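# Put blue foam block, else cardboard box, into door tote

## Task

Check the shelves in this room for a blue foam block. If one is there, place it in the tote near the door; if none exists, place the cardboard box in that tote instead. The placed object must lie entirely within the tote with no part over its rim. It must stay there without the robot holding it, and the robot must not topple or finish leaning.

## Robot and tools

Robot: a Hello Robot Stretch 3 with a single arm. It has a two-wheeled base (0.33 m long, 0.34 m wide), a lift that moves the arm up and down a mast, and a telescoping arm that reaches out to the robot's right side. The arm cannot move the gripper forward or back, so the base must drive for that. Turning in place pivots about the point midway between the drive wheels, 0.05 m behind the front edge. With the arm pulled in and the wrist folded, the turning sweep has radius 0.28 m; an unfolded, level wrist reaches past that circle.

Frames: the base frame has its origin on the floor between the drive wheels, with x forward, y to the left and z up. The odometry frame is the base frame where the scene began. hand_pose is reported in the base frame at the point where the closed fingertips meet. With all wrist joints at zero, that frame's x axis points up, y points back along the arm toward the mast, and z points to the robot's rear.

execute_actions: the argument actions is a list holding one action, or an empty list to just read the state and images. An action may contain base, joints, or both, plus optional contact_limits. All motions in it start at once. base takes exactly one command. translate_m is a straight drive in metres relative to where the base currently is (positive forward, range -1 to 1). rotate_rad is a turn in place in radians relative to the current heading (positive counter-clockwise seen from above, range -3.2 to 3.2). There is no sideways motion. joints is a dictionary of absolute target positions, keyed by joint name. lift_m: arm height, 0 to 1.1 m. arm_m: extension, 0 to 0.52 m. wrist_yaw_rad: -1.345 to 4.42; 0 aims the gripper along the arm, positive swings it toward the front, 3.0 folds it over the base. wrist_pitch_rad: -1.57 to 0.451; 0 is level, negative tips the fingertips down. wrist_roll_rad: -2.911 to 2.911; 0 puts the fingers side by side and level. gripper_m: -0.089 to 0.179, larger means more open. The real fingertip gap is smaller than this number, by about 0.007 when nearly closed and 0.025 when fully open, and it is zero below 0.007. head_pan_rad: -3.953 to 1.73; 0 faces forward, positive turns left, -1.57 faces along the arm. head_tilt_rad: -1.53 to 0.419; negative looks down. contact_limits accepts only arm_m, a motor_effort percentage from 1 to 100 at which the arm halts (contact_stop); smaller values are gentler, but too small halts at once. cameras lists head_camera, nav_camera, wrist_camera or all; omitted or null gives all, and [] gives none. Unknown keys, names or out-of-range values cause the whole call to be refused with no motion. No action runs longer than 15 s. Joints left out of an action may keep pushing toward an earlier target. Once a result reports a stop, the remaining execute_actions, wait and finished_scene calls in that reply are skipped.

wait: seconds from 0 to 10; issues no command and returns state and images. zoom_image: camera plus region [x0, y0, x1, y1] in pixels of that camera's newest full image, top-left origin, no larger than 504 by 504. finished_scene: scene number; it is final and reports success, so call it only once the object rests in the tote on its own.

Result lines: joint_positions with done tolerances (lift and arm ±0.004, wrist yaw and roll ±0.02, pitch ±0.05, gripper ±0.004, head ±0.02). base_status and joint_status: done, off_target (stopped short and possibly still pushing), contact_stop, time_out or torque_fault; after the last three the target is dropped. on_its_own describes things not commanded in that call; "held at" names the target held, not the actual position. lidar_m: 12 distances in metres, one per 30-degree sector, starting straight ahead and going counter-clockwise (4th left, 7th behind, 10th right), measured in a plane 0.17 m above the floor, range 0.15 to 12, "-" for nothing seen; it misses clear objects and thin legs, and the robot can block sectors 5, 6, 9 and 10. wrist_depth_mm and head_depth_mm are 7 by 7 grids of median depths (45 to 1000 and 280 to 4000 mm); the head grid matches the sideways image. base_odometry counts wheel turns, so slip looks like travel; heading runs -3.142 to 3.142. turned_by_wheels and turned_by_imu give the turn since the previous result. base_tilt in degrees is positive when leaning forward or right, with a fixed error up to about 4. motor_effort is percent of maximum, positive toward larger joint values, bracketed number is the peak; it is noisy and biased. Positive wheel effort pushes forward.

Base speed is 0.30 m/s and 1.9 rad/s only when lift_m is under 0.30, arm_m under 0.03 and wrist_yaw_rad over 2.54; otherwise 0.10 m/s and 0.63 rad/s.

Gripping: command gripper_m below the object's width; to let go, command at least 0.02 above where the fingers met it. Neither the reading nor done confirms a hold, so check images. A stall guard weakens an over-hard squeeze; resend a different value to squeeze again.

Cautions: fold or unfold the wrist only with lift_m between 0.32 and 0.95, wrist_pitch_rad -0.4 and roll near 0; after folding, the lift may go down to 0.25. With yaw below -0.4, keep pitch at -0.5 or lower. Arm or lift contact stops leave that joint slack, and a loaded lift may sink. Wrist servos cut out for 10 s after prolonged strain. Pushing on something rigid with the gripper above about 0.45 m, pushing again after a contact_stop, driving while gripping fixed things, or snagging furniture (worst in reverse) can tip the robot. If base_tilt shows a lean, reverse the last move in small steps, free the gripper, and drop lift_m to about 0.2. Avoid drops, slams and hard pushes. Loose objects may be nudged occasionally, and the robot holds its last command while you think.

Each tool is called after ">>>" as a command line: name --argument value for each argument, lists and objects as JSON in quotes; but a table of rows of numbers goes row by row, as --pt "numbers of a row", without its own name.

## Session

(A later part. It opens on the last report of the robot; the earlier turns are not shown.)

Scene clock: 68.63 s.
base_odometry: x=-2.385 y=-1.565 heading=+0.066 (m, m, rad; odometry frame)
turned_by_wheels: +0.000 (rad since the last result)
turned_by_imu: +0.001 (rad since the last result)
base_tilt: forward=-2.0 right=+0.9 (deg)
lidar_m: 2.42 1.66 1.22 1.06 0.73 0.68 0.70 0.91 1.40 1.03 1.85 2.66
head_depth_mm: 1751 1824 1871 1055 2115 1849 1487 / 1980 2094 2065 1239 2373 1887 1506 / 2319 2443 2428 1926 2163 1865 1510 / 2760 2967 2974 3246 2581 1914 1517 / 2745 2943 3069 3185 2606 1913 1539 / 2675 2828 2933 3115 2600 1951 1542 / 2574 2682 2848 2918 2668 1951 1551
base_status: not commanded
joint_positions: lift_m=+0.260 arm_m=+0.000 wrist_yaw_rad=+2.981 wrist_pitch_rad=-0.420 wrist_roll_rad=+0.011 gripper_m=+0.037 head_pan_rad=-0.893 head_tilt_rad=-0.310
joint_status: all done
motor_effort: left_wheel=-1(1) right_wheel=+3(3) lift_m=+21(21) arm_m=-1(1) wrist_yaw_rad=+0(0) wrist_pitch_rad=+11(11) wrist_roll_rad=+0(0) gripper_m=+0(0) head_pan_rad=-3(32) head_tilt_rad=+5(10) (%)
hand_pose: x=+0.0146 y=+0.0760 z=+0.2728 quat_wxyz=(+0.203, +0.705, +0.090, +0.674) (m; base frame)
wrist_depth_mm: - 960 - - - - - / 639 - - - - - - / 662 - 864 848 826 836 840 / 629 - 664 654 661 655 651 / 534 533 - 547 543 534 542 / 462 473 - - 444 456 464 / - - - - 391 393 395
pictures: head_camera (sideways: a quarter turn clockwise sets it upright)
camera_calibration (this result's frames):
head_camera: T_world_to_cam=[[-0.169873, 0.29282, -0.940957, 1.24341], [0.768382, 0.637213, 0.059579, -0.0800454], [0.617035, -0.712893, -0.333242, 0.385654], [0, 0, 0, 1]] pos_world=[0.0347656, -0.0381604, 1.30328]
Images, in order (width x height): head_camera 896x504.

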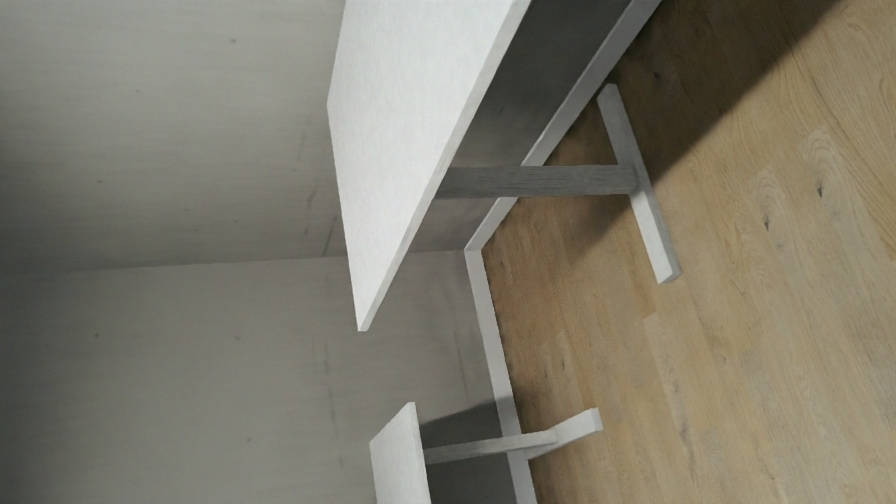

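>>> execute_actions --actions '[{"joints":{"head_pan_rad":0.85,"head_tilt_rad":-0.45}}]' --cameras '["head_camera"]'

Scene clock: 71.83 s.
base_odometry: x=-2.385 y=-1.565 heading=+0.066 (m, m, rad; odometry frame)
turned_by_wheels: +0.000 (rad since the last result)
turned_by_imu: +0.001 (rad since the last result)
base_tilt: forward=-2.3 right=+1.0 (deg)
lidar_m: 2.41 1.66 1.21 1.06 0.73 0.69 0.70 0.91 1.40 1.03 1.86 2.66
head_depth_mm: 1544 1658 1842 1719 1916 1629 1343 / 1515 1608 1771 1664 1918 1616 1352 / 1449 1575 1712 1679 1874 1601 1345 / 1436 1514 1218 1463 1534 1603 1352 / 1154 1330 1595 2558 2023 1655 1378 / 2808 3052 3281 2906 2119 1676 1380 / 2705 2865 3123 2854 2142 1657 1392
base_status: not commanded
joint_positions: lift_m=+0.260 arm_m=+0.000 wrist_yaw_rad=+2.981 wrist_pitch_rad=-0.420 wrist_roll_rad=+0.011 gripper_m=+0.037 head_pan_rad=+0.843 head_tilt_rad=-0.444
joint_status: all done
motor_effort: left_wheel=-1(1) right_wheel=+3(3) lift_m=+21(21) arm_m=+0(1) wrist_yaw_rad=+1(0) wrist_pitch_rad=+11(11) wrist_roll_rad=+0(0) gripper_m=+0(0) head_pan_rad=+3(32) head_tilt_rad=-3(15) (%)
hand_pose: x=+0.0146 y=+0.0760 z=+0.2728 quat_wxyz=(+0.203, +0.705, +0.090, +0.674) (m; base frame)
wrist_depth_mm: - 955 - - - - - / 633 - - - - - - / 673 - 844 849 847 856 837 / 634 - 677 664 665 664 656 / 533 528 - 541 540 541 543 / 460 467 - - 443 462 457 / - - - - 396 397 397
pictures: head_camera (sideways: a quarter turn clockwise sets it upright)
camera_calibration (this result's frames):
head_camera: T_world_to_cam=[[-0.342767, -0.307322, -0.88773, 1.17501], [-0.749199, 0.659534, 0.060955, -0.0725689], [0.566756, 0.685979, -0.456312, 0.546114], [0, 0, 0, 1]] pos_world=[0.0388742, 0.0343456, 1.29672]
Images, in order (width x height): head_camera 896x504.

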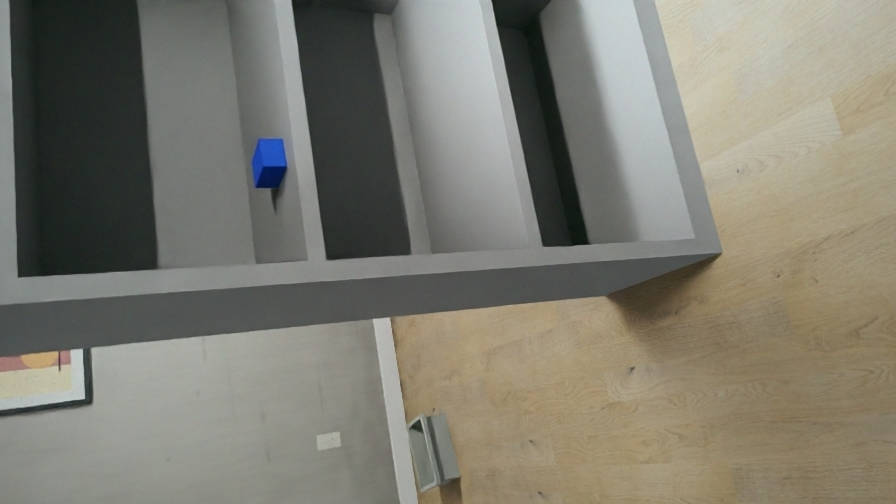

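>>> execute_actions --actions '[{"base":{"rotate_rad":0.33}}]' --cameras '[]'

>>> execute_actions --actions '[{"base":{"translate_m":1.0}}]' --cameras '[]'

>>> execute_actions --actions '[{"base":{"translate_m":0.22}}]' --cameras '[]'

>>> execute_actions --actions '[{"base":{"rotate_rad":2.8},"joints":{"lift_m":0.9,"head_pan_rad":-1.57,"head_tilt_rad":-0.4}}]' --cameras '["head_camera","nav_camera"]'

Scene clock: 86.17 s.
base_odometry: x=-2.385 y=-1.565 heading=+0.396 (m, m, rad; odometry frame)
turned_by_wheels: +0.330 (rad since the last result)
turned_by_imu: +0.334 (rad since the last result)
base_tilt: forward=-2.1 right=+0.9 (deg)
lidar_m: 1.66 1.21 1.41 0.80 0.69 0.69 0.79 1.35 1.04 1.61 1.91 2.42
head_depth_mm: 1034 1129 1157 1420 1712 1530 1343 / 2773 3037 3226 2538 1888 1573 1347 / 2856 3066 3259 2828 2076 1634 1354 / 2844 3100 3315 2830 2096 1639 1362 / 2858 3083 3278 2896 2109 1656 1365 / 2565 2503 2477 2368 2124 1675 1378 / 1817 1852 1821 1797 1773 1637 1388
base_status: done
joint_positions: lift_m=+0.260 arm_m=+0.000 wrist_yaw_rad=+2.981 wrist_pitch_rad=-0.420 wrist_roll_rad=+0.011 gripper_m=+0.037 head_pan_rad=+0.843 head_tilt_rad=-0.445
joint_status: not commanded
motor_effort: left_wheel=-1(10) right_wheel=+3(11) lift_m=+21(21) arm_m=-1(0) wrist_yaw_rad=+1(0) wrist_pitch_rad=+11(11) wrist_roll_rad=+0(0) gripper_m=+0(0) head_pan_rad=+1(3) head_tilt_rad=-3(3) (%)
hand_pose: x=+0.0146 y=+0.0760 z=+0.2728 quat_wxyz=(+0.203, +0.705, +0.090, +0.674) (m; base frame)
wrist_depth_mm: - 716 861 - - - - / 545 - 917 - - - - / 590 - 833 863 846 841 845 / 612 - 653 662 663 661 656 / 544 527 - 544 542 537 546 / 448 479 - - 444 458 456 / - - - - 400 396 398
pictures: none
No camera images: the call's "cameras" was empty. Leave "cameras" out to get every camera's image.

Scene clock: 91.27 s.
base_odometry: x=-1.463 y=-1.180 heading=+0.396 (m, m, rad; odometry frame)
turned_by_wheels: +0.000 (rad since the last result)
turned_by_imu: +0.001 (rad since the last result)
base_tilt: forward=-2.1 right=+0.9 (deg)
lidar_m: 0.66 0.88 0.81 0.63 1.40 1.40 1.61 1.67 1.93 1.90 1.68 1.47
head_depth_mm: 758 816 874 666 554 957 789 / 763 819 879 676 559 962 797 / 765 824 886 682 562 966 802 / 765 826 888 690 569 976 804 / 769 835 892 699 551 982 809 / 771 834 905 610 556 987 816 / 776 833 910 714 560 967 823
base_status: done
joint_positions: lift_m=+0.260 arm_m=+0.000 wrist_yaw_rad=+2.981 wrist_pitch_rad=-0.420 wrist_roll_rad=+0.011 gripper_m=+0.037 head_pan_rad=+0.843 head_tilt_rad=-0.445
joint_status: not commanded
motor_effort: left_wheel=-1(9) right_wheel=+3(12) lift_m=+21(21) arm_m=+0(0) wrist_yaw_rad=+0(1) wrist_pitch_rad=+11(11) wrist_roll_rad=+0(0) gripper_m=+0(0) head_pan_rad=+2(2) head_tilt_rad=-2(3) (%)
hand_pose: x=+0.0146 y=+0.0760 z=+0.2728 quat_wxyz=(+0.203, +0.705, +0.090, +0.674) (m; base frame)
wrist_depth_mm: - - - 724 874 787 698 / - - - 801 900 870 747 / 860 - 842 711 694 684 690 / 654 - 670 655 602 542 538 / 552 537 - 542 540 525 481 / 463 473 - - 445 456 461 / - - - - 395 398 397
pictures: none
No camera images: the call's "cameras" was empty. Leave "cameras" out to get every camera's image.

Scene clock: 93.53 s.
base_odometry: x=-1.260 y=-1.095 heading=+0.396 (m, m, rad; odometry frame)
turned_by_wheels: +0.000 (rad since the last result)
turned_by_imu: +0.000 (rad since the last result)
base_tilt: forward=-2.0 right=+0.9 (deg)
lidar_m: 0.44 0.57 0.78 0.64 0.65 1.56 1.79 1.85 1.96 2.13 1.77 1.27
head_depth_mm: 627 674 730 666 489 388 793 / 630 679 735 676 494 392 798 / 633 679 740 682 498 393 803 / 635 682 744 690 502 397 806 / 637 686 743 698 507 399 813 / 640 685 749 705 511 403 815 / 641 694 754 720 516 405 821
base_status: done
joint_positions: lift_m=+0.260 arm_m=+0.000 wrist_yaw_rad=+2.981 wrist_pitch_rad=-0.420 wrist_roll_rad=+0.011 gripper_m=+0.037 head_pan_rad=+0.843 head_tilt_rad=-0.445
joint_status: not commanded
motor_effort: left_wheel=-1(9) right_wheel=+2(12) lift_m=+21(21) arm_m=+0(1) wrist_yaw_rad=+1(0) wrist_pitch_rad=+11(11) wrist_roll_rad=+0(0) gripper_m=+0(0) head_pan_rad=+2(2) head_tilt_rad=-2(2) (%)
hand_pose: x=+0.0146 y=+0.0760 z=+0.2728 quat_wxyz=(+0.203, +0.705, +0.090, +0.674) (m; base frame)
wrist_depth_mm: - 581 690 856 750 663 594 / - - 732 881 793 695 626 / 859 - 692 692 694 686 644 / 660 - 619 557 528 534 534 / 540 521 - 544 469 440 436 / 454 473 - - 450 430 378 / - - - - 398 396 388
pictures: none
No camera images: the call's "cameras" was empty. Leave "cameras" out to get every camera's image.

Scene clock: 100.20 s.
base_odometry: x=-1.260 y=-1.095 heading=-3.087 (m, m, rad; odometry frame)
turned_by_wheels: +2.800 (rad since the last result)
turned_by_imu: +2.832 (rad since the last result)
base_tilt: forward=-1.8 right=+0.9 (deg)
lidar_m: 1.58 2.02 1.85 1.96 2.38 1.77 1.24 0.44 0.78 0.80 0.64 1.56
head_depth_mm: 630 670 721 722 518 404 792 / 656 699 752 734 523 407 820 / 679 730 785 740 527 423 825 / 710 762 826 749 533 443 830 / 739 802 868 762 518 461 833 / 760 807 848 773 521 924 839 / 685 709 736 733 548 811 822
base_status: done
joint_positions: lift_m=+0.900 arm_m=+0.000 wrist_yaw_rad=+2.981 wrist_pitch_rad=-0.419 wrist_roll_rad=+0.011 gripper_m=+0.037 head_pan_rad=-1.563 head_tilt_rad=-0.408
joint_status: all done
motor_effort: left_wheel=-1(10) right_wheel=+3(12) lift_m=+49(50) arm_m=-1(0) wrist_yaw_rad=+0(0) wrist_pitch_rad=+11(11) wrist_roll_rad=+0(0) gripper_m=+0(0) head_pan_rad=-3(32) head_tilt_rad=+4(12) (%)
hand_pose: x=+0.0146 y=+0.0760 z=+0.9118 quat_wxyz=(+0.203, +0.705, +0.090, +0.674) (m; base frame)
wrist_depth_mm: - - - - - - - / - - - - - - - / - - - - - - - / - - - - - - - / - - - - - - - / - - - - - - - / - - - - - - -
pictures: head_camera (sideways: a quarter turn clockwise sets it upright), nav_camera (sideways: a quarter turn counterclockwise sets it upright)
camera_calibration (this result's frames):
head_camera: T_world_to_cam=[[0.0480354, 0.425616, -0.903628, 1.19337], [0.998025, 0.0162191, 0.0606926, -0.0828883], [0.0404878, -0.904759, -0.423996, 0.507273], [0, 0, 0, 1]] pos_world=[0.00486229, -0.0476124, 1.29847]
nav_camera: T_world_to_cam=[[0.00173137, -0.431268, 0.902222, -1.13403], [-0.998583, -0.0487277, -0.0213759, 0.0909342], [0.0531819, -0.900907, -0.430742, 0.515253], [0, 0, 0, 1]] pos_world=[0.0653667, -0.0204466, 1.24704]
Images, in order (width x height): head_camera 896x504, nav_camera 672x504.

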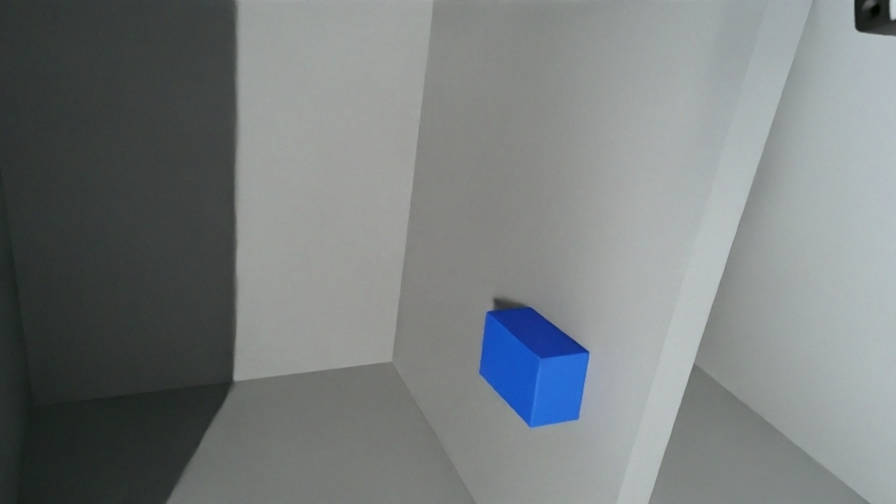

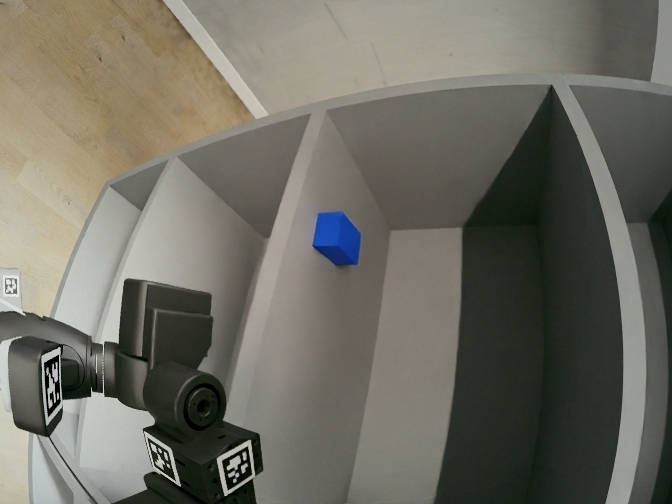

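>>> execute_actions --actions '[{"joints":{"wrist_yaw_rad":1.6}}]' --cameras '[]'

>>> execute_actions --actions '[{"joints":{"lift_m":1.08,"wrist_pitch_rad":0,"gripper_m":0.15}}]' --cameras '["nav_camera"]'

>>> execute_actions --actions '[{"joints":{"wrist_yaw_rad":0,"head_tilt_rad":-0.7}}]'

Scene clock: 113.77 s.
base_odometry: x=-1.260 y=-1.095 heading=-3.087 (m, m, rad; odometry frame)
turned_by_wheels: +0.000 (rad since the last result)
turned_by_imu: +0.001 (rad since the last result)
base_tilt: forward=-1.9 right=+0.9 (deg)
lidar_m: 1.58 2.02 1.85 1.96 2.38 1.77 1.24 0.44 0.78 0.79 0.65 1.56
head_depth_mm: 631 673 720 721 519 404 800 / 656 701 750 731 524 407 839 / 682 728 788 742 528 422 845 / 710 764 824 751 531 442 829 / 740 802 867 758 517 460 833 / 761 808 852 772 518 921 839 / 687 715 734 730 548 811 821
base_status: not commanded
joint_positions: lift_m=+0.900 arm_m=+0.000 wrist_yaw_rad=+1.602 wrist_pitch_rad=-0.419 wrist_roll_rad=+0.011 gripper_m=+0.037 head_pan_rad=-1.563 head_tilt_rad=-0.408
joint_status: all done
motor_effort: left_wheel=-1(1) right_wheel=+3(3) lift_m=+48(48) arm_m=-1(1) wrist_yaw_rad=-1(2) wrist_pitch_rad=+11(11) wrist_roll_rad=+0(0) gripper_m=+0(0) head_pan_rad=-4(3) head_tilt_rad=+4(3) (%)
hand_pose: x=+0.2027 y=-0.1385 z=+0.9118 quat_wxyz=(+0.585, +0.601, -0.379, +0.391) (m; base frame)
wrist_depth_mm: - - - - - - - / - - - - - - - / - - - - - - - / - - - - - - - / - - - - - - 450 / - - - - - - 455 / - - - - - 986 487
pictures: none
No camera images: the call's "cameras" was empty. Leave "cameras" out to get every camera's image.

Scene clock: 116.23 s.
base_odometry: x=-1.260 y=-1.095 heading=-3.087 (m, m, rad; odometry frame)
turned_by_wheels: +0.000 (rad since the last result)
turned_by_imu: +0.001 (rad since the last result)
base_tilt: forward=-1.9 right=+1.1 (deg)
lidar_m: 1.58 2.03 1.84 1.96 2.37 1.77 1.25 0.44 0.78 0.80 0.64 1.56
head_depth_mm: 629 674 - - - - - / 654 700 - - - - - / 680 730 792 - - - - / 709 763 826 748 532 - - / 740 798 866 761 519 - - / 758 807 847 772 521 - - / 686 711 742 777 - - -
base_status: not commanded
joint_positions: lift_m=+1.079 arm_m=+0.000 wrist_yaw_rad=+1.602 wrist_pitch_rad=-0.023 wrist_roll_rad=+0.011 gripper_m=+0.150 head_pan_rad=-1.563 head_tilt_rad=-0.408
joint_status: all done
motor_effort: left_wheel=-1(1) right_wheel=+3(3) lift_m=+49(50) arm_m=-1(1) wrist_yaw_rad=+0(1) wrist_pitch_rad=+13(15) wrist_roll_rad=+0(0) gripper_m=+0(82) head_pan_rad=-4(3) head_tilt_rad=+3(4) (%)
hand_pose: x=+0.2341 y=-0.1375 z=+1.1883 quat_wxyz=(+0.496, +0.516, -0.489, +0.499) (m; base frame)
wrist_depth_mm: - - - - - - - / - - - - - - - / - - - - - - - / - - - - - - - / - - - - - - - / - - - - - - - / - - - - - - -
pictures: nav_camera (sideways: a quarter turn counterclockwise sets it upright)
camera_calibration (this result's frames):
nav_camera: T_world_to_cam=[[0.00173137, -0.431268, 0.902222, -1.13403], [-0.998583, -0.0487277, -0.0213759, 0.0909342], [0.0531819, -0.900907, -0.430742, 0.515253], [0, 0, 0, 1]] pos_world=[0.0653667, -0.0204466, 1.24704]
Images, in order (width x height): nav_camera 672x504.

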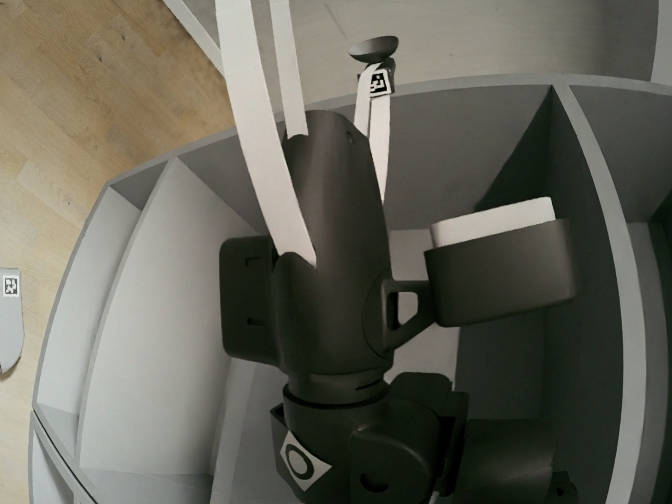

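Scene clock: 118.03 s.
base_odometry: x=-1.260 y=-1.095 heading=-3.087 (m, m, rad; odometry frame)
turned_by_wheels: +0.000 (rad since the last result)
turned_by_imu: +0.000 (rad since the last result)
base_tilt: forward=-2.1 right=+0.9 (deg)
lidar_m: 1.58 2.03 1.85 1.96 2.37 1.77 1.24 0.44 0.79 0.79 0.65 1.56
head_depth_mm: - - - - - 795 695 / - - - - - 794 724 / - - - - 897 799 1053 / 731 781 561 458 945 801 1107 / 745 776 550 476 950 808 1132 / 769 789 526 496 958 852 1157 / 695 726 601 789 893 941 1180
base_status: not commanded
joint_positions: lift_m=+1.079 arm_m=+0.000 wrist_yaw_rad=+0.002 wrist_pitch_rad=-0.023 wrist_roll_rad=+0.011 gripper_m=+0.150 head_pan_rad=-1.563 head_tilt_rad=-0.691
joint_status: all done
motor_effort: left_wheel=-1(1) right_wheel=+3(3) lift_m=+49(49) arm_m=-1(1) wrist_yaw_rad=+0(3) wrist_pitch_rad=+13(13) wrist_roll_rad=+0(0) gripper_m=+0(0) head_pan_rad=-2(3) head_tilt_rad=-5(26) (%)
hand_pose: x=-0.0210 y=-0.4010 z=+1.1883 quat_wxyz=(+0.703, +0.009, -0.711, -0.008) (m; base frame)
wrist_depth_mm: 399 516 580 542 496 449 414 / 402 518 622 558 496 465 426 / 412 516 649 586 531 478 441 / 407 527 654 605 538 491 448 / 417 504 659 615 550 488 470 / 405 459 478 474 471 418 465 / 378 342 340 367 364 359 360
pictures: head_camera (sideways: a quarter turn clockwise sets it upright), nav_camera (sideways: a quarter turn counterclockwise sets it upright), wrist_camera
camera_calibration (this result's frames):
head_camera: T_world_to_cam=[[0.0462857, 0.660784, -0.749148, 0.991958], [0.99816, -0.00119025, 0.060621, -0.0827734], [0.0391657, -0.750575, -0.659623, 0.813841], [0, 0, 0, 1]] pos_world=[0.00483295, -0.0447188, 1.28497]
nav_camera: T_world_to_cam=[[0.0034753, -0.665811, 0.746112, -0.930502], [-0.998649, -0.040995, -0.0319313, 0.104667], [0.051847, -0.744993, -0.665054, 0.820108], [0, 0, 0, 1]] pos_world=[0.0652389, -0.00427319, 1.24302]
wrist_camera: T_world_to_cam=[[-0.999128, 0.0283387, -0.0306631, 0.0228103], [0.0366481, 0.243342, -0.969248, 1.27825], [-0.0200056, -0.969526, -0.244168, 0.0689453], [0, 0, 0, 1]] pos_world=[-0.0226755, -0.244853, 1.25647]
Images, in order (width x height): head_camera 896x504, nav_camera 672x504, wrist_camera 644x364.

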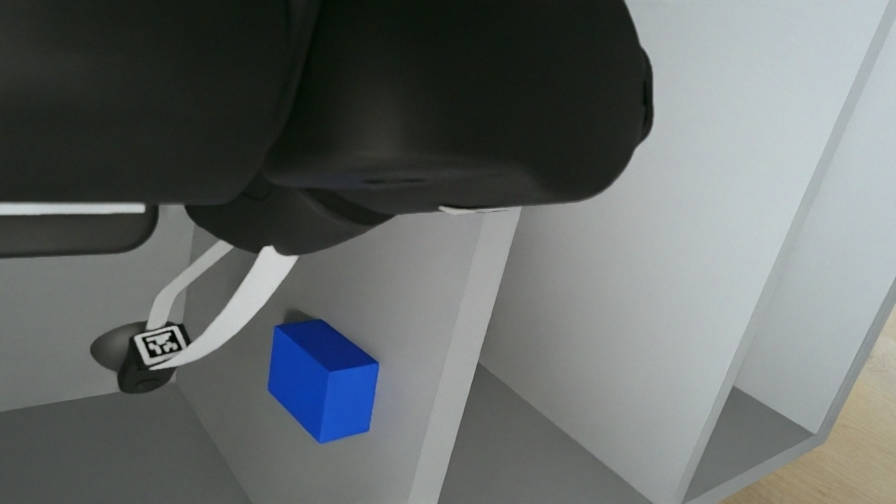

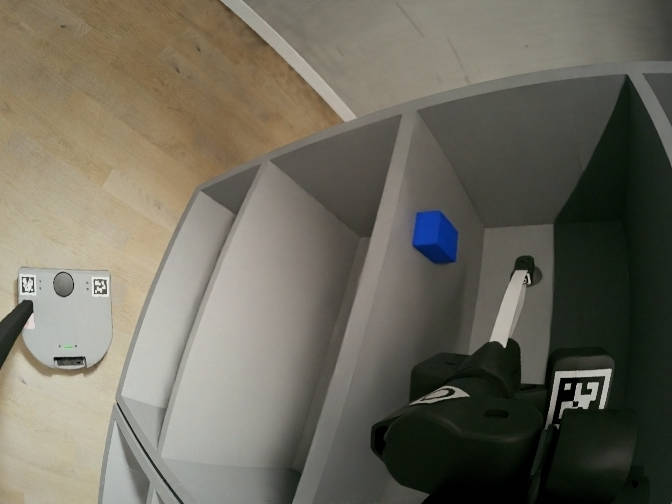

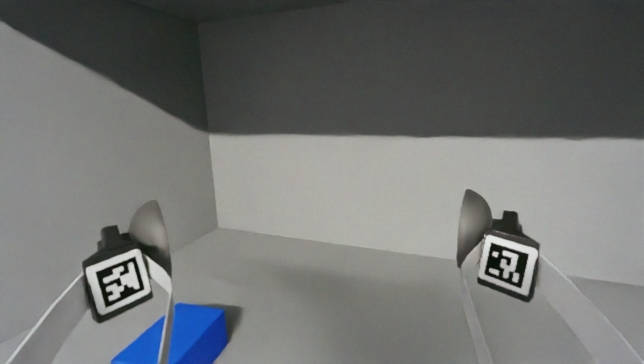

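>>> execute_actions --actions '[{"base":{"translate_m":0.14},"joints":{"gripper_m":0.179}}]' --cameras '[]'

>>> execute_actions --actions '[{"joints":{"lift_m":0.92}}]'

Scene clock: 124.77 s.
base_odometry: x=-1.400 y=-1.102 heading=-3.087 (m, m, rad; odometry frame)
turned_by_wheels: +0.000 (rad since the last result)
turned_by_imu: +0.001 (rad since the last result)
base_tilt: forward=-2.0 right=+1.0 (deg)
lidar_m: 1.45 1.86 1.76 1.96 2.50 1.90 0.61 0.56 0.84 0.68 0.58 1.43
head_depth_mm: - - - - - 789 1051 / - - - - - 792 1093 / - - - - 895 803 1113 / 785 830 535 504 949 839 1133 / 710 756 589 867 928 866 1151 / 602 647 595 734 820 984 1179 / 529 559 573 651 1551 1378 1202
base_status: done
joint_positions: lift_m=+1.079 arm_m=+0.000 wrist_yaw_rad=+0.001 wrist_pitch_rad=-0.023 wrist_roll_rad=+0.011 gripper_m=+0.179 head_pan_rad=-1.563 head_tilt_rad=-0.691
joint_status: all done
motor_effort: left_wheel=-1(5) right_wheel=+3(8) lift_m=+48(48) arm_m=+0(1) wrist_yaw_rad=-1(1) wrist_pitch_rad=+13(13) wrist_roll_rad=+0(0) gripper_m=+0(83) head_pan_rad=-3(3) head_tilt_rad=-4(5) (%)
hand_pose: x=-0.0211 y=-0.4010 z=+1.1883 quat_wxyz=(+0.703, +0.009, -0.711, -0.008) (m; base frame)
wrist_depth_mm: 297 369 518 589 536 497 453 / 298 371 532 624 553 513 475 / 302 379 537 650 577 528 484 / 305 383 552 687 605 539 506 / 298 405 555 668 618 577 505 / 308 409 483 473 466 446 478 / 324 365 374 320 366 366 362
pictures: none
No camera images: the call's "cameras" was empty. Leave "cameras" out to get every camera's image.

Scene clock: 127.07 s.
base_odometry: x=-1.400 y=-1.102 heading=-3.087 (m, m, rad; odometry frame)
turned_by_wheels: +0.000 (rad since the last result)
turned_by_imu: +0.001 (rad since the last result)
base_tilt: forward=-2.0 right=+0.9 (deg)
lidar_m: 1.45 1.86 1.77 1.96 2.51 1.90 0.61 0.57 0.84 0.67 0.58 1.43
head_depth_mm: 694 739 568 446 1004 - - / 717 758 574 471 - - - / 748 790 532 483 - - - / 780 805 538 505 947 827 1125 / 710 736 589 891 933 867 1152 / 607 648 596 740 820 987 1178 / 529 561 573 651 1555 1385 1213
base_status: not commanded
joint_positions: lift_m=+0.921 arm_m=+0.000 wrist_yaw_rad=+0.001 wrist_pitch_rad=-0.022 wrist_roll_rad=+0.011 gripper_m=+0.179 head_pan_rad=-1.563 head_tilt_rad=-0.691
joint_status: all done
motor_effort: left_wheel=-2(2) right_wheel=+3(3) lift_m=+20(44) arm_m=-1(1) wrist_yaw_rad=-2(1) wrist_pitch_rad=+13(13) wrist_roll_rad=+0(0) gripper_m=+0(0) head_pan_rad=-2(4) head_tilt_rad=-4(4) (%)
hand_pose: x=-0.0211 y=-0.4010 z=+1.0295 quat_wxyz=(+0.703, +0.009, -0.711, -0.008) (m; base frame)
wrist_depth_mm: 298 372 513 601 541 505 452 / 300 375 532 611 565 506 469 / 302 379 536 648 582 523 482 / 304 368 455 288 430 420 416 / 287 270 264 251 256 277 250 / 306 238 213 193 183 172 184 / 321 405 568 720 170 155 143
pictures: head_camera (sideways: a quarter turn clockwise sets it upright), nav_camera (sideways: a quarter turn counterclockwise sets it upright), wrist_camera
camera_calibration (this result's frames):
head_camera: T_world_to_cam=[[0.0462855, 0.660807, -0.749127, 0.991931], [0.99816, -0.00119214, 0.0606207, -0.082773], [0.0391655, -0.750555, -0.659647, 0.813872], [0, 0, 0, 1]] pos_world=[0.00483294, -0.0447183, 1.28497]
nav_camera: T_world_to_cam=[[0.00347547, -0.665835, 0.746091, -0.930475], [-0.998649, -0.040994, -0.0319323, 0.104668], [0.0518469, -0.744972, -0.665078, 0.820138], [0, 0, 0, 1]] pos_world=[0.0652389, -0.00427135, 1.24302]
wrist_camera: T_world_to_cam=[[-0.999117, 0.0287062, -0.0306752, 0.0180016], [0.0367413, 0.242945, -0.969344, 1.12419], [-0.0203738, -0.969615, -0.243785, 0.0296981], [0, 0, 0, 1]] pos_world=[-0.0227134, -0.244837, 1.09752]
Images, in order (width x height): head_camera 896x504, nav_camera 672x504, wrist_camera 644x364.

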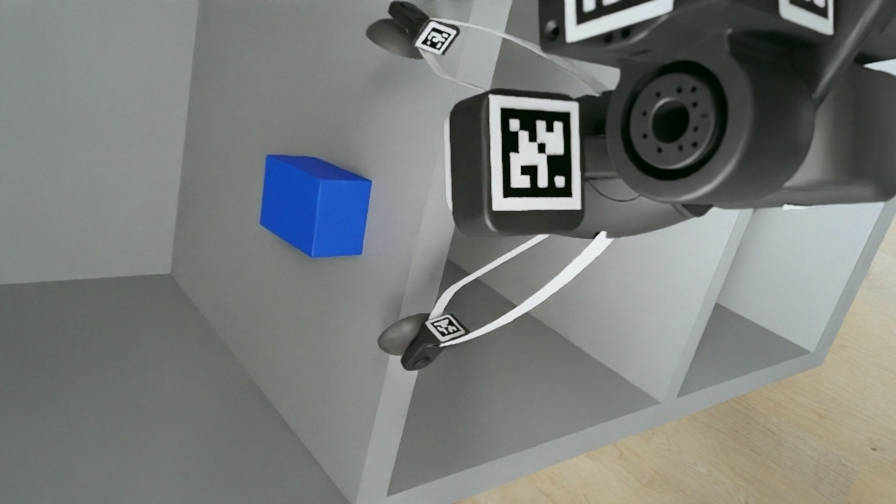

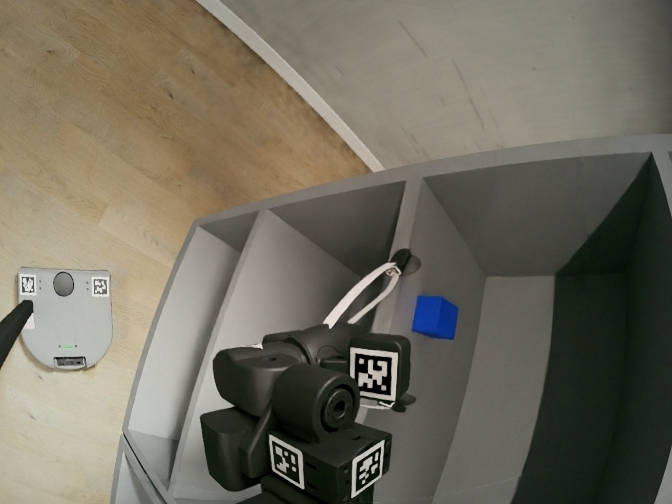

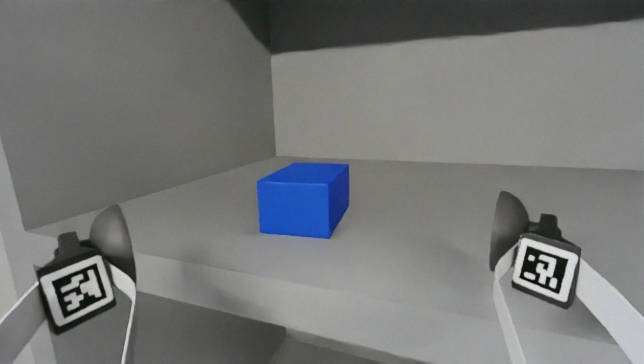

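>>> execute_actions --actions '[{"joints":{"lift_m":0.945}}]' --cameras '[]'

>>> execute_actions --actions '[{"joints":{"arm_m":0.1}}]' --cameras '["wrist_camera","head_camera"]'

Scene clock: 130.23 s.
base_odometry: x=-1.400 y=-1.102 heading=-3.087 (m, m, rad; odometry frame)
turned_by_wheels: +0.000 (rad since the last result)
turned_by_imu: +0.001 (rad since the last result)
base_tilt: forward=-1.9 right=+1.0 (deg)
lidar_m: 1.45 1.86 1.77 1.97 2.52 1.90 0.61 0.57 0.84 0.67 0.58 1.43
head_depth_mm: 692 737 590 454 - - - / 720 763 572 496 - - - / 749 795 531 - - - 1077 / 777 806 538 505 920 831 1124 / 709 736 602 897 936 865 1148 / 605 648 594 741 820 985 1174 / 530 562 575 652 1553 1385 1204
base_status: not commanded
joint_positions: lift_m=+0.944 arm_m=+0.000 wrist_yaw_rad=+0.001 wrist_pitch_rad=-0.022 wrist_roll_rad=+0.011 gripper_m=+0.179 head_pan_rad=-1.563 head_tilt_rad=-0.691
joint_status: all done
motor_effort: left_wheel=-2(2) right_wheel=+3(3) lift_m=+49(49) arm_m=-1(0) wrist_yaw_rad=-2(2) wrist_pitch_rad=+13(13) wrist_roll_rad=+0(0) gripper_m=+0(0) head_pan_rad=-3(2) head_tilt_rad=-4(5) (%)
hand_pose: x=-0.0211 y=-0.4010 z=+1.0535 quat_wxyz=(+0.703, +0.009, -0.711, -0.008) (m; base frame)
wrist_depth_mm: 296 372 525 596 537 498 453 / 297 373 531 617 563 514 468 / 300 378 540 640 580 524 479 / 302 379 483 552 529 518 485 / 294 336 325 258 318 340 313 / 309 242 233 228 228 214 229 / 323 380 225 195 178 175 174
pictures: none
No camera images: the call's "cameras" was empty. Leave "cameras" out to get every camera's image.

Scene clock: 132.20 s.
base_odometry: x=-1.400 y=-1.102 heading=-3.087 (m, m, rad; odometry frame)
turned_by_wheels: +0.000 (rad since the last result)
turned_by_imu: +0.000 (rad since the last result)
base_tilt: forward=-2.0 right=+0.9 (deg)
lidar_m: 1.45 1.86 1.77 1.97 2.52 1.89 0.61 0.57 0.84 0.67 0.58 1.43
head_depth_mm: 694 738 - - - 792 1046 / 719 762 623 - - 798 1093 / 745 789 - - - 797 1114 / 778 809 594 1059 950 839 1124 / 710 737 569 879 930 864 1144 / 606 647 596 735 821 983 1187 / 529 561 574 650 1557 1388 1204
base_status: not commanded
joint_positions: lift_m=+0.944 arm_m=+0.100 wrist_yaw_rad=+0.001 wrist_pitch_rad=-0.022 wrist_roll_rad=+0.011 gripper_m=+0.179 head_pan_rad=-1.563 head_tilt_rad=-0.691
joint_status: all done
motor_effort: left_wheel=-2(2) right_wheel=+3(3) lift_m=+49(49) arm_m=+6(7) wrist_yaw_rad=+0(1) wrist_pitch_rad=+13(13) wrist_roll_rad=+0(0) gripper_m=+0(0) head_pan_rad=-2(3) head_tilt_rad=-4(5) (%)
hand_pose: x=-0.0212 y=-0.5002 z=+1.0535 quat_wxyz=(+0.703, +0.008, -0.711, -0.008) (m; base frame)
wrist_depth_mm: 260 324 462 501 463 423 393 / 265 328 470 527 475 435 401 / 265 335 480 539 489 451 411 / 268 339 452 537 492 455 419 / 263 333 331 207 317 342 311 / - 234 207 158 226 212 227 / 175 181 171 162 176 175 172
pictures: head_camera (sideways: a quarter turn clockwise sets it upright), wrist_camera
camera_calibration (this result's frames):
head_camera: T_world_to_cam=[[0.0462881, 0.661007, -0.748951, 0.991701], [0.99816, -0.0012145, 0.0606183, -0.0827699], [0.0391595, -0.750379, -0.659847, 0.814132], [0, 0, 0, 1]] pos_world=[0.00483263, -0.0447137, 1.28496]
wrist_camera: T_world_to_cam=[[-0.999101, 0.0292745, -0.0306782, 0.0217294], [0.0368802, 0.242825, -0.969369, 1.17155], [-0.0209283, -0.969628, -0.243686, -0.0608257], [0, 0, 0, 1]] pos_world=[-0.0227703, -0.344097, 1.12151]
Images, in order (width x height): head_camera 896x504, wrist_camera 644x364.

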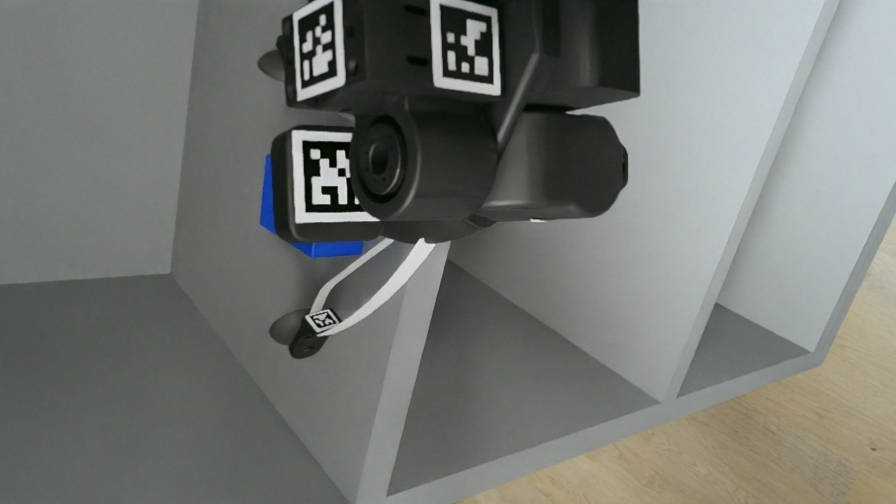

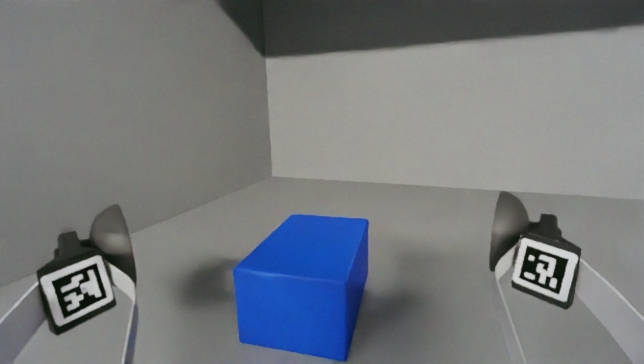

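Bit more, then close.

>>> execute_actions --actions '[{"joints":{"arm_m":0.13,"lift_m":0.935}}]' --cameras '[]'

>>> execute_actions --actions '[{"joints":{"gripper_m":0.02}}]' --cameras '[]'

>>> execute_actions --actions '[{"joints":{"lift_m":0.97}}]' --cameras '[]'

>>> execute_actions --actions '[{"joints":{"arm_m":0,"head_pan_rad":-0.3,"head_tilt_rad":-0.6}}]'

Scene clock: 136.10 s.
base_odometry: x=-1.400 y=-1.102 heading=-3.087 (m, m, rad; odometry frame)
turned_by_wheels: +0.000 (rad since the last result)
turned_by_imu: +0.001 (rad since the last result)
base_tilt: forward=-1.9 right=+0.9 (deg)
lidar_m: 1.45 1.86 1.77 1.96 2.52 1.89 0.61 0.57 0.84 0.68 0.58 1.43
head_depth_mm: 694 738 - - 884 793 1044 / 720 762 - - 887 793 1089 / 747 792 - - 897 799 1110 / 778 806 606 1054 944 835 1134 / 711 738 566 877 928 866 1152 / 608 647 593 738 820 987 1187 / 528 560 574 649 1551 1384 1203
base_status: not commanded
joint_positions: lift_m=+0.936 arm_m=+0.130 wrist_yaw_rad=+0.001 wrist_pitch_rad=-0.022 wrist_roll_rad=+0.011 gripper_m=+0.179 head_pan_rad=-1.563 head_tilt_rad=-0.691
joint_status: all done
motor_effort: left_wheel=-2(2) right_wheel=+3(3) lift_m=+20(47) arm_m=+5(8) wrist_yaw_rad=+0(0) wrist_pitch_rad=+13(13) wrist_roll_rad=+0(0) gripper_m=+0(0) head_pan_rad=-3(3) head_tilt_rad=-4(4) (%)
hand_pose: x=-0.0212 y=-0.5302 z=+1.0445 quat_wxyz=(+0.703, +0.008, -0.711, -0.008) (m; base frame)
wrist_depth_mm: 250 315 440 483 435 399 373 / 252 317 450 496 450 415 379 / 254 316 463 516 473 427 386 / 258 323 441 500 462 425 401 / 253 310 306 183 292 316 287 / - 217 148 131 210 197 213 / 162 168 139 127 163 162 160
pictures: none
No camera images: the call's "cameras" was empty. Leave "cameras" out to get every camera's image.

Scene clock: 138.17 s.
base_odometry: x=-1.400 y=-1.102 heading=-3.087 (m, m, rad; odometry frame)
turned_by_wheels: +0.000 (rad since the last result)
turned_by_imu: +0.001 (rad since the last result)
base_tilt: forward=-2.0 right=+1.0 (deg)
lidar_m: 1.45 1.86 1.77 1.97 2.51 1.89 0.62 0.57 0.84 0.67 0.58 1.43
head_depth_mm: 692 739 - - 885 793 1050 / 719 762 - - 891 798 1086 / 745 791 - - 895 801 1111 / 776 808 563 1053 946 838 1129 / 709 736 589 868 930 867 1154 / 607 647 596 737 821 984 1180 / 529 559 574 650 1570 1384 1201
base_status: not commanded
joint_positions: lift_m=+0.936 arm_m=+0.130 wrist_yaw_rad=+0.001 wrist_pitch_rad=-0.017 wrist_roll_rad=+0.011 gripper_m=+0.021 head_pan_rad=-1.563 head_tilt_rad=-0.691
joint_status: all done
motor_effort: left_wheel=-2(1) right_wheel=+3(3) lift_m=+20(21) arm_m=+6(5) wrist_yaw_rad=+0(1) wrist_pitch_rad=+10(13) wrist_roll_rad=+0(0) gripper_m=-15(89) head_pan_rad=-3(3) head_tilt_rad=-4(5) (%)
hand_pose: x=-0.0213 y=-0.5304 z=+1.0457 quat_wxyz=(+0.703, +0.007, -0.711, -0.006) (m; base frame)
wrist_depth_mm: 249 314 440 485 434 400 366 / 252 314 444 499 453 413 384 / 253 320 455 513 458 424 392 / 257 323 440 515 473 436 400 / 258 298 342 185 324 297 291 / 222 220 138 132 200 211 209 / 172 170 154 130 158 164 162
pictures: none
No camera images: the call's "cameras" was empty. Leave "cameras" out to get every camera's image.

Scene clock: 139.30 s.
base_odometry: x=-1.400 y=-1.102 heading=-3.087 (m, m, rad; odometry frame)
turned_by_wheels: +0.000 (rad since the last result)
turned_by_imu: +0.000 (rad since the last result)
base_tilt: forward=-2.0 right=+1.0 (deg)
lidar_m: 1.45 1.85 1.77 1.96 2.51 1.90 0.61 0.57 0.84 0.67 0.58 1.43
head_depth_mm: 692 743 - - 919 797 1045 / 720 776 - - 929 795 1086 / 744 799 - - 918 799 1113 / 779 826 582 1050 945 836 1120 / 710 737 588 868 929 866 1149 / 608 647 593 736 820 980 1183 / 528 562 572 648 1557 1383 1200
base_status: not commanded
joint_positions: lift_m=+0.969 arm_m=+0.130 wrist_yaw_rad=+0.001 wrist_pitch_rad=-0.023 wrist_roll_rad=+0.011 gripper_m=+0.021 head_pan_rad=-1.563 head_tilt_rad=-0.691
joint_status: all done
motor_effort: left_wheel=-1(2) right_wheel=+3(3) lift_m=+49(51) arm_m=+6(6) wrist_yaw_rad=+0(0) wrist_pitch_rad=+13(13) wrist_roll_rad=+0(0) gripper_m=-15(15) head_pan_rad=-3(3) head_tilt_rad=-4(4) (%)
hand_pose: x=-0.0213 y=-0.5302 z=+1.0781 quat_wxyz=(+0.703, +0.009, -0.711, -0.008) (m; base frame)
wrist_depth_mm: 251 314 441 484 433 401 368 / 252 316 449 497 453 409 382 / 254 321 457 512 463 429 392 / 258 322 461 529 482 446 406 / 261 324 394 183 407 378 371 / 254 281 137 134 255 268 265 / 218 216 197 131 205 208 208
pictures: none
No camera images: the call's "cameras" was empty. Leave "cameras" out to get every camera's image.

Scene clock: 141.50 s.
base_odometry: x=-1.400 y=-1.102 heading=-3.087 (m, m, rad; odometry frame)
turned_by_wheels: +0.000 (rad since the last result)
turned_by_imu: +0.001 (rad since the last result)
base_tilt: forward=-2.0 right=+1.0 (deg)
lidar_m: 1.45 1.86 1.77 1.96 2.52 1.89 0.61 0.57 0.84 0.68 0.58 1.43
head_depth_mm: 1171 1281 1441 1632 1707 1429 1216 / 1182 1306 1445 1648 1705 1425 1226 / 1183 1308 1463 1664 1731 1430 1227 / 1202 1331 1485 1698 1751 1444 1233 / 1214 1345 1502 1713 1754 1447 1247 / 1215 1359 1520 1729 1742 1457 1244 / 1233 1364 1536 1758 1779 1472 1255
base_status: not commanded
joint_positions: lift_m=+0.969 arm_m=+0.001 wrist_yaw_rad=+0.000 wrist_pitch_rad=-0.024 wrist_roll_rad=+0.011 gripper_m=+0.021 head_pan_rad=-0.307 head_tilt_rad=-0.606
joint_status: all done
motor_effort: left_wheel=-2(1) right_wheel=+3(3) lift_m=+49(49) arm_m=-5(8) wrist_yaw_rad=+0(1) wrist_pitch_rad=+14(14) wrist_roll_rad=+0(0) gripper_m=-15(15) head_pan_rad=+2(30) head_tilt_rad=+3(12) (%)
hand_pose: x=-0.0213 y=-0.4012 z=+1.0780 quat_wxyz=(+0.703, +0.009, -0.711, -0.009) (m; base frame)
wrist_depth_mm: 297 368 522 599 541 493 456 / 300 373 530 618 560 515 471 / 303 376 541 644 572 534 484 / 302 387 515 629 578 530 491 / 302 363 432 183 409 371 366 / 301 281 138 134 256 268 266 / 325 263 224 131 206 208 208
pictures: head_camera (sideways: a quarter turn clockwise sets it upright), nav_camera (sideways: a quarter turn counterclockwise sets it upright), wrist_camera
camera_calibration (this result's frames):
head_camera: T_world_to_cam=[[-0.551252, 0.228755, -0.802367, 1.06497], [0.305327, 0.950282, 0.0611554, -0.0792495], [0.776464, -0.211272, -0.59369, 0.723575], [0, 0, 0, 1]] pos_world=[0.0494359, -0.0154368, 1.28892]
nav_camera: T_world_to_cam=[[0.57167, -0.183069, 0.7998, -1.00395], [-0.267827, -0.963031, -0.0289978, 0.096393], [0.77554, -0.197631, -0.599566, 0.730505], [0, 0, 0, 1]] pos_world=[0.0332078, 0.0534079, 1.24374]
wrist_camera: T_world_to_cam=[[-0.99909, 0.0296841, -0.0306258, 0.0196009], [0.0369663, 0.244507, -0.968943, 1.17152], [-0.0212739, -0.969193, -0.245382, 0.0431566], [0, 0, 0, 1]] pos_world=[-0.0228058, -0.245201, 1.14633]
Images, in order (width x height): head_camera 896x504, nav_camera 672x504, wrist_camera 644x364.

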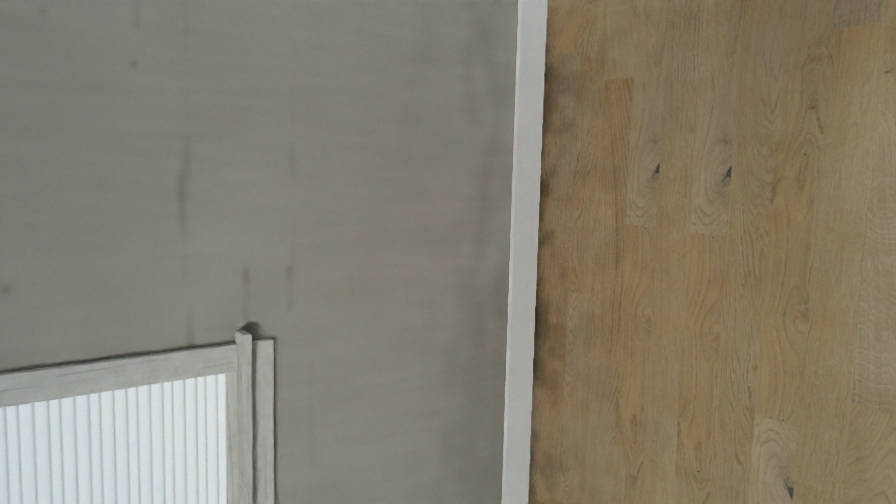

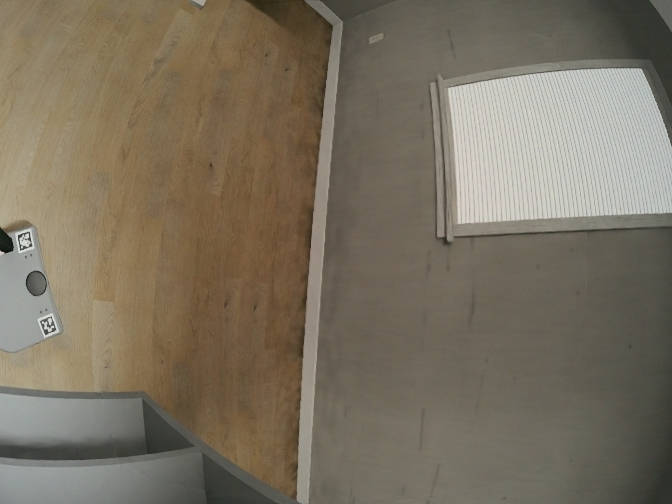

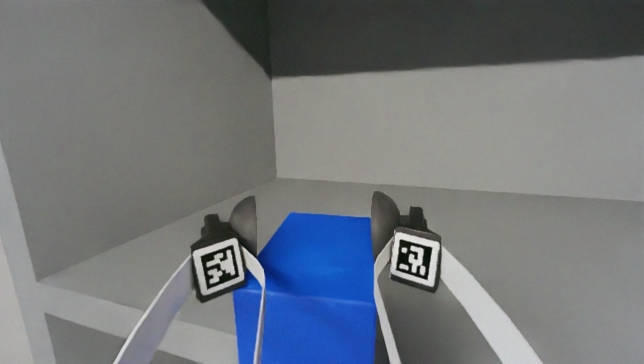

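>>> execute_actions --actions '[{"joints":{"wrist_yaw_rad":1.5}}]' --cameras '[]'

>>> execute_actions --actions '[{"base":{"translate_m":0.75},"joints":{"head_pan_rad":-1.3,"head_tilt_rad":-0.6}}]' --cameras '["nav_camera","head_camera"]'

Scene clock: 145.80 s.
base_odometry: x=-1.400 y=-1.102 heading=-3.087 (m, m, rad; odometry frame)
turned_by_wheels: +0.000 (rad since the last result)
turned_by_imu: +0.001 (rad since the last result)
base_tilt: forward=-2.1 right=+1.0 (deg)
lidar_m: 1.45 1.86 1.77 1.96 2.51 1.90 0.61 0.57 0.84 0.68 0.58 1.43
head_depth_mm: 1160 1290 1437 1588 306 812 1206 / 1177 1301 1452 1625 1613 1402 1222 / 1192 1314 1463 1657 1705 1419 1230 / 1202 1320 1487 1697 1749 1441 1235 / 1211 1341 1515 1724 1758 1446 1241 / 1211 1352 1521 1727 1750 1460 1243 / 1235 1365 1549 1751 1769 1464 1252
base_status: not commanded
joint_positions: lift_m=+0.969 arm_m=+0.001 wrist_yaw_rad=+1.498 wrist_pitch_rad=-0.024 wrist_roll_rad=+0.011 gripper_m=+0.021 head_pan_rad=-0.307 head_tilt_rad=-0.606
joint_status: all done
motor_effort: left_wheel=-2(2) right_wheel=+3(3) lift_m=+49(49) arm_m=-5(6) wrist_yaw_rad=+1(3) wrist_pitch_rad=+14(14) wrist_roll_rad=+0(0) gripper_m=-15(15) head_pan_rad=+2(2) head_tilt_rad=+3(2) (%)
hand_pose: x=+0.2336 y=-0.1642 z=+1.0780 quat_wxyz=(+0.521, +0.490, -0.515, +0.473) (m; base frame)
wrist_depth_mm: - - - - - - - / - - - - - - - / - - - - - - - / - - - - - - - / - - - 183 - - - / - - 138 134 - - - / - - - 131 - - -
pictures: none
No camera images: the call's "cameras" was empty. Leave "cameras" out to get every camera's image.

Scene clock: 154.27 s.
base_odometry: x=-2.148 y=-1.143 heading=-3.087 (m, m, rad; odometry frame)
turned_by_wheels: +0.000 (rad since the last result)
turned_by_imu: +0.002 (rad since the last result)
base_tilt: forward=-2.0 right=+1.1 (deg)
lidar_m: 0.76 0.97 1.88 1.48 2.45 2.53 1.30 1.23 0.73 1.18 0.80 0.75
head_depth_mm: 1424 1636 1887 2025 1696 1448 - / 1233 1386 1581 1865 1712 1464 - / 1083 1194 1341 1536 1673 1467 - / 962 1048 1157 1301 - - - / 870 937 1028 1138 1205 - - / 790 851 921 1004 1091 - - / 724 773 833 897 977 1074 1161
base_status: done
joint_positions: lift_m=+0.969 arm_m=+0.001 wrist_yaw_rad=+1.498 wrist_pitch_rad=-0.024 wrist_roll_rad=+0.011 gripper_m=+0.021 head_pan_rad=-1.293 head_tilt_rad=-0.606
joint_status: all done
motor_effort: left_wheel=-1(6) right_wheel=+3(9) lift_m=+49(49) arm_m=-5(5) wrist_yaw_rad=+2(3) wrist_pitch_rad=+14(14) wrist_roll_rad=+0(0) gripper_m=-15(15) head_pan_rad=-1(32) head_tilt_rad=+3(2) (%)
hand_pose: x=+0.2336 y=-0.1641 z=+1.0780 quat_wxyz=(+0.521, +0.490, -0.514, +0.473) (m; base frame)
wrist_depth_mm: 753 679 642 571 542 496 468 / 802 719 650 595 570 517 485 / 814 763 677 606 579 531 503 / 862 785 701 642 604 558 518 / 935 808 744 183 607 566 538 / 990 870 138 134 655 589 546 / - 943 812 130 663 603 567
pictures: head_camera (sideways: a quarter turn clockwise sets it upright), nav_camera (sideways: a quarter turn counterclockwise sets it upright)
camera_calibration (this result's frames):
head_camera: T_world_to_cam=[[-0.113751, 0.585889, -0.802368, 1.06231], [0.960832, 0.270298, 0.0611554, -0.0832481], [0.252709, -0.763985, -0.593688, 0.726767], [0, 0, 0, 1]] pos_world=[0.0171653, -0.0446526, 1.28893]
nav_camera: T_world_to_cam=[[0.163113, -0.577678, 0.799802, -1.00146], [-0.950749, -0.308601, -0.0289977, 0.100559], [0.263571, -0.755681, -0.599564, 0.733625], [0, 0, 0, 1]] pos_world=[0.0655949, 0.00689825, 1.24374]
Images, in order (width x height): head_camera 896x504, nav_camera 672x504.

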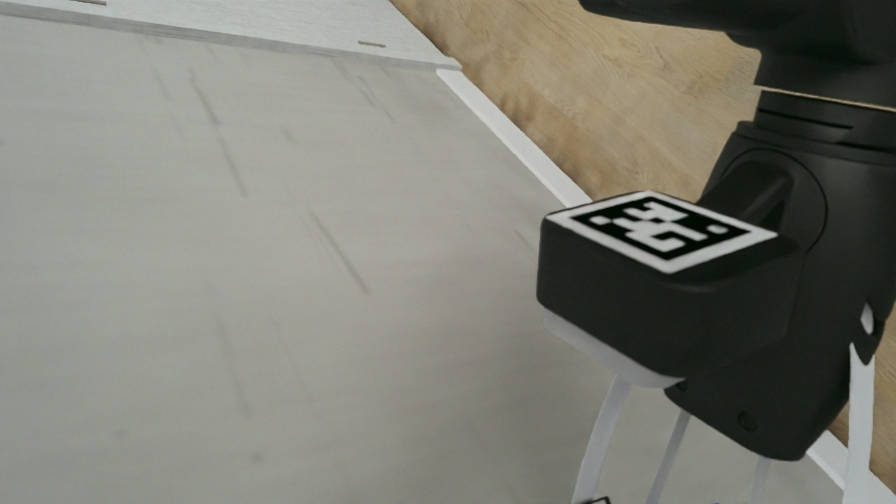

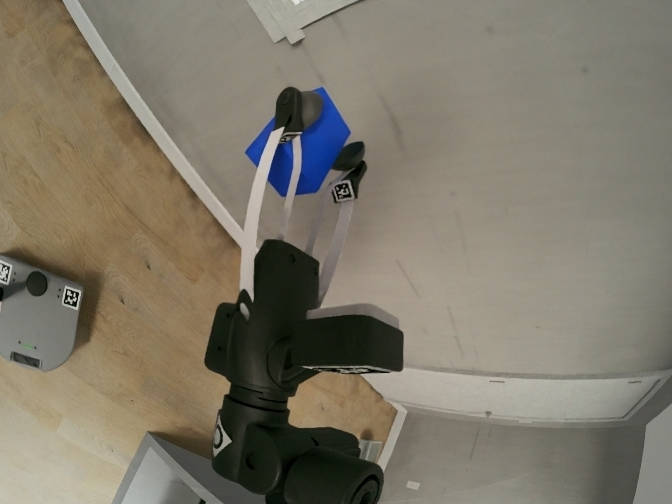

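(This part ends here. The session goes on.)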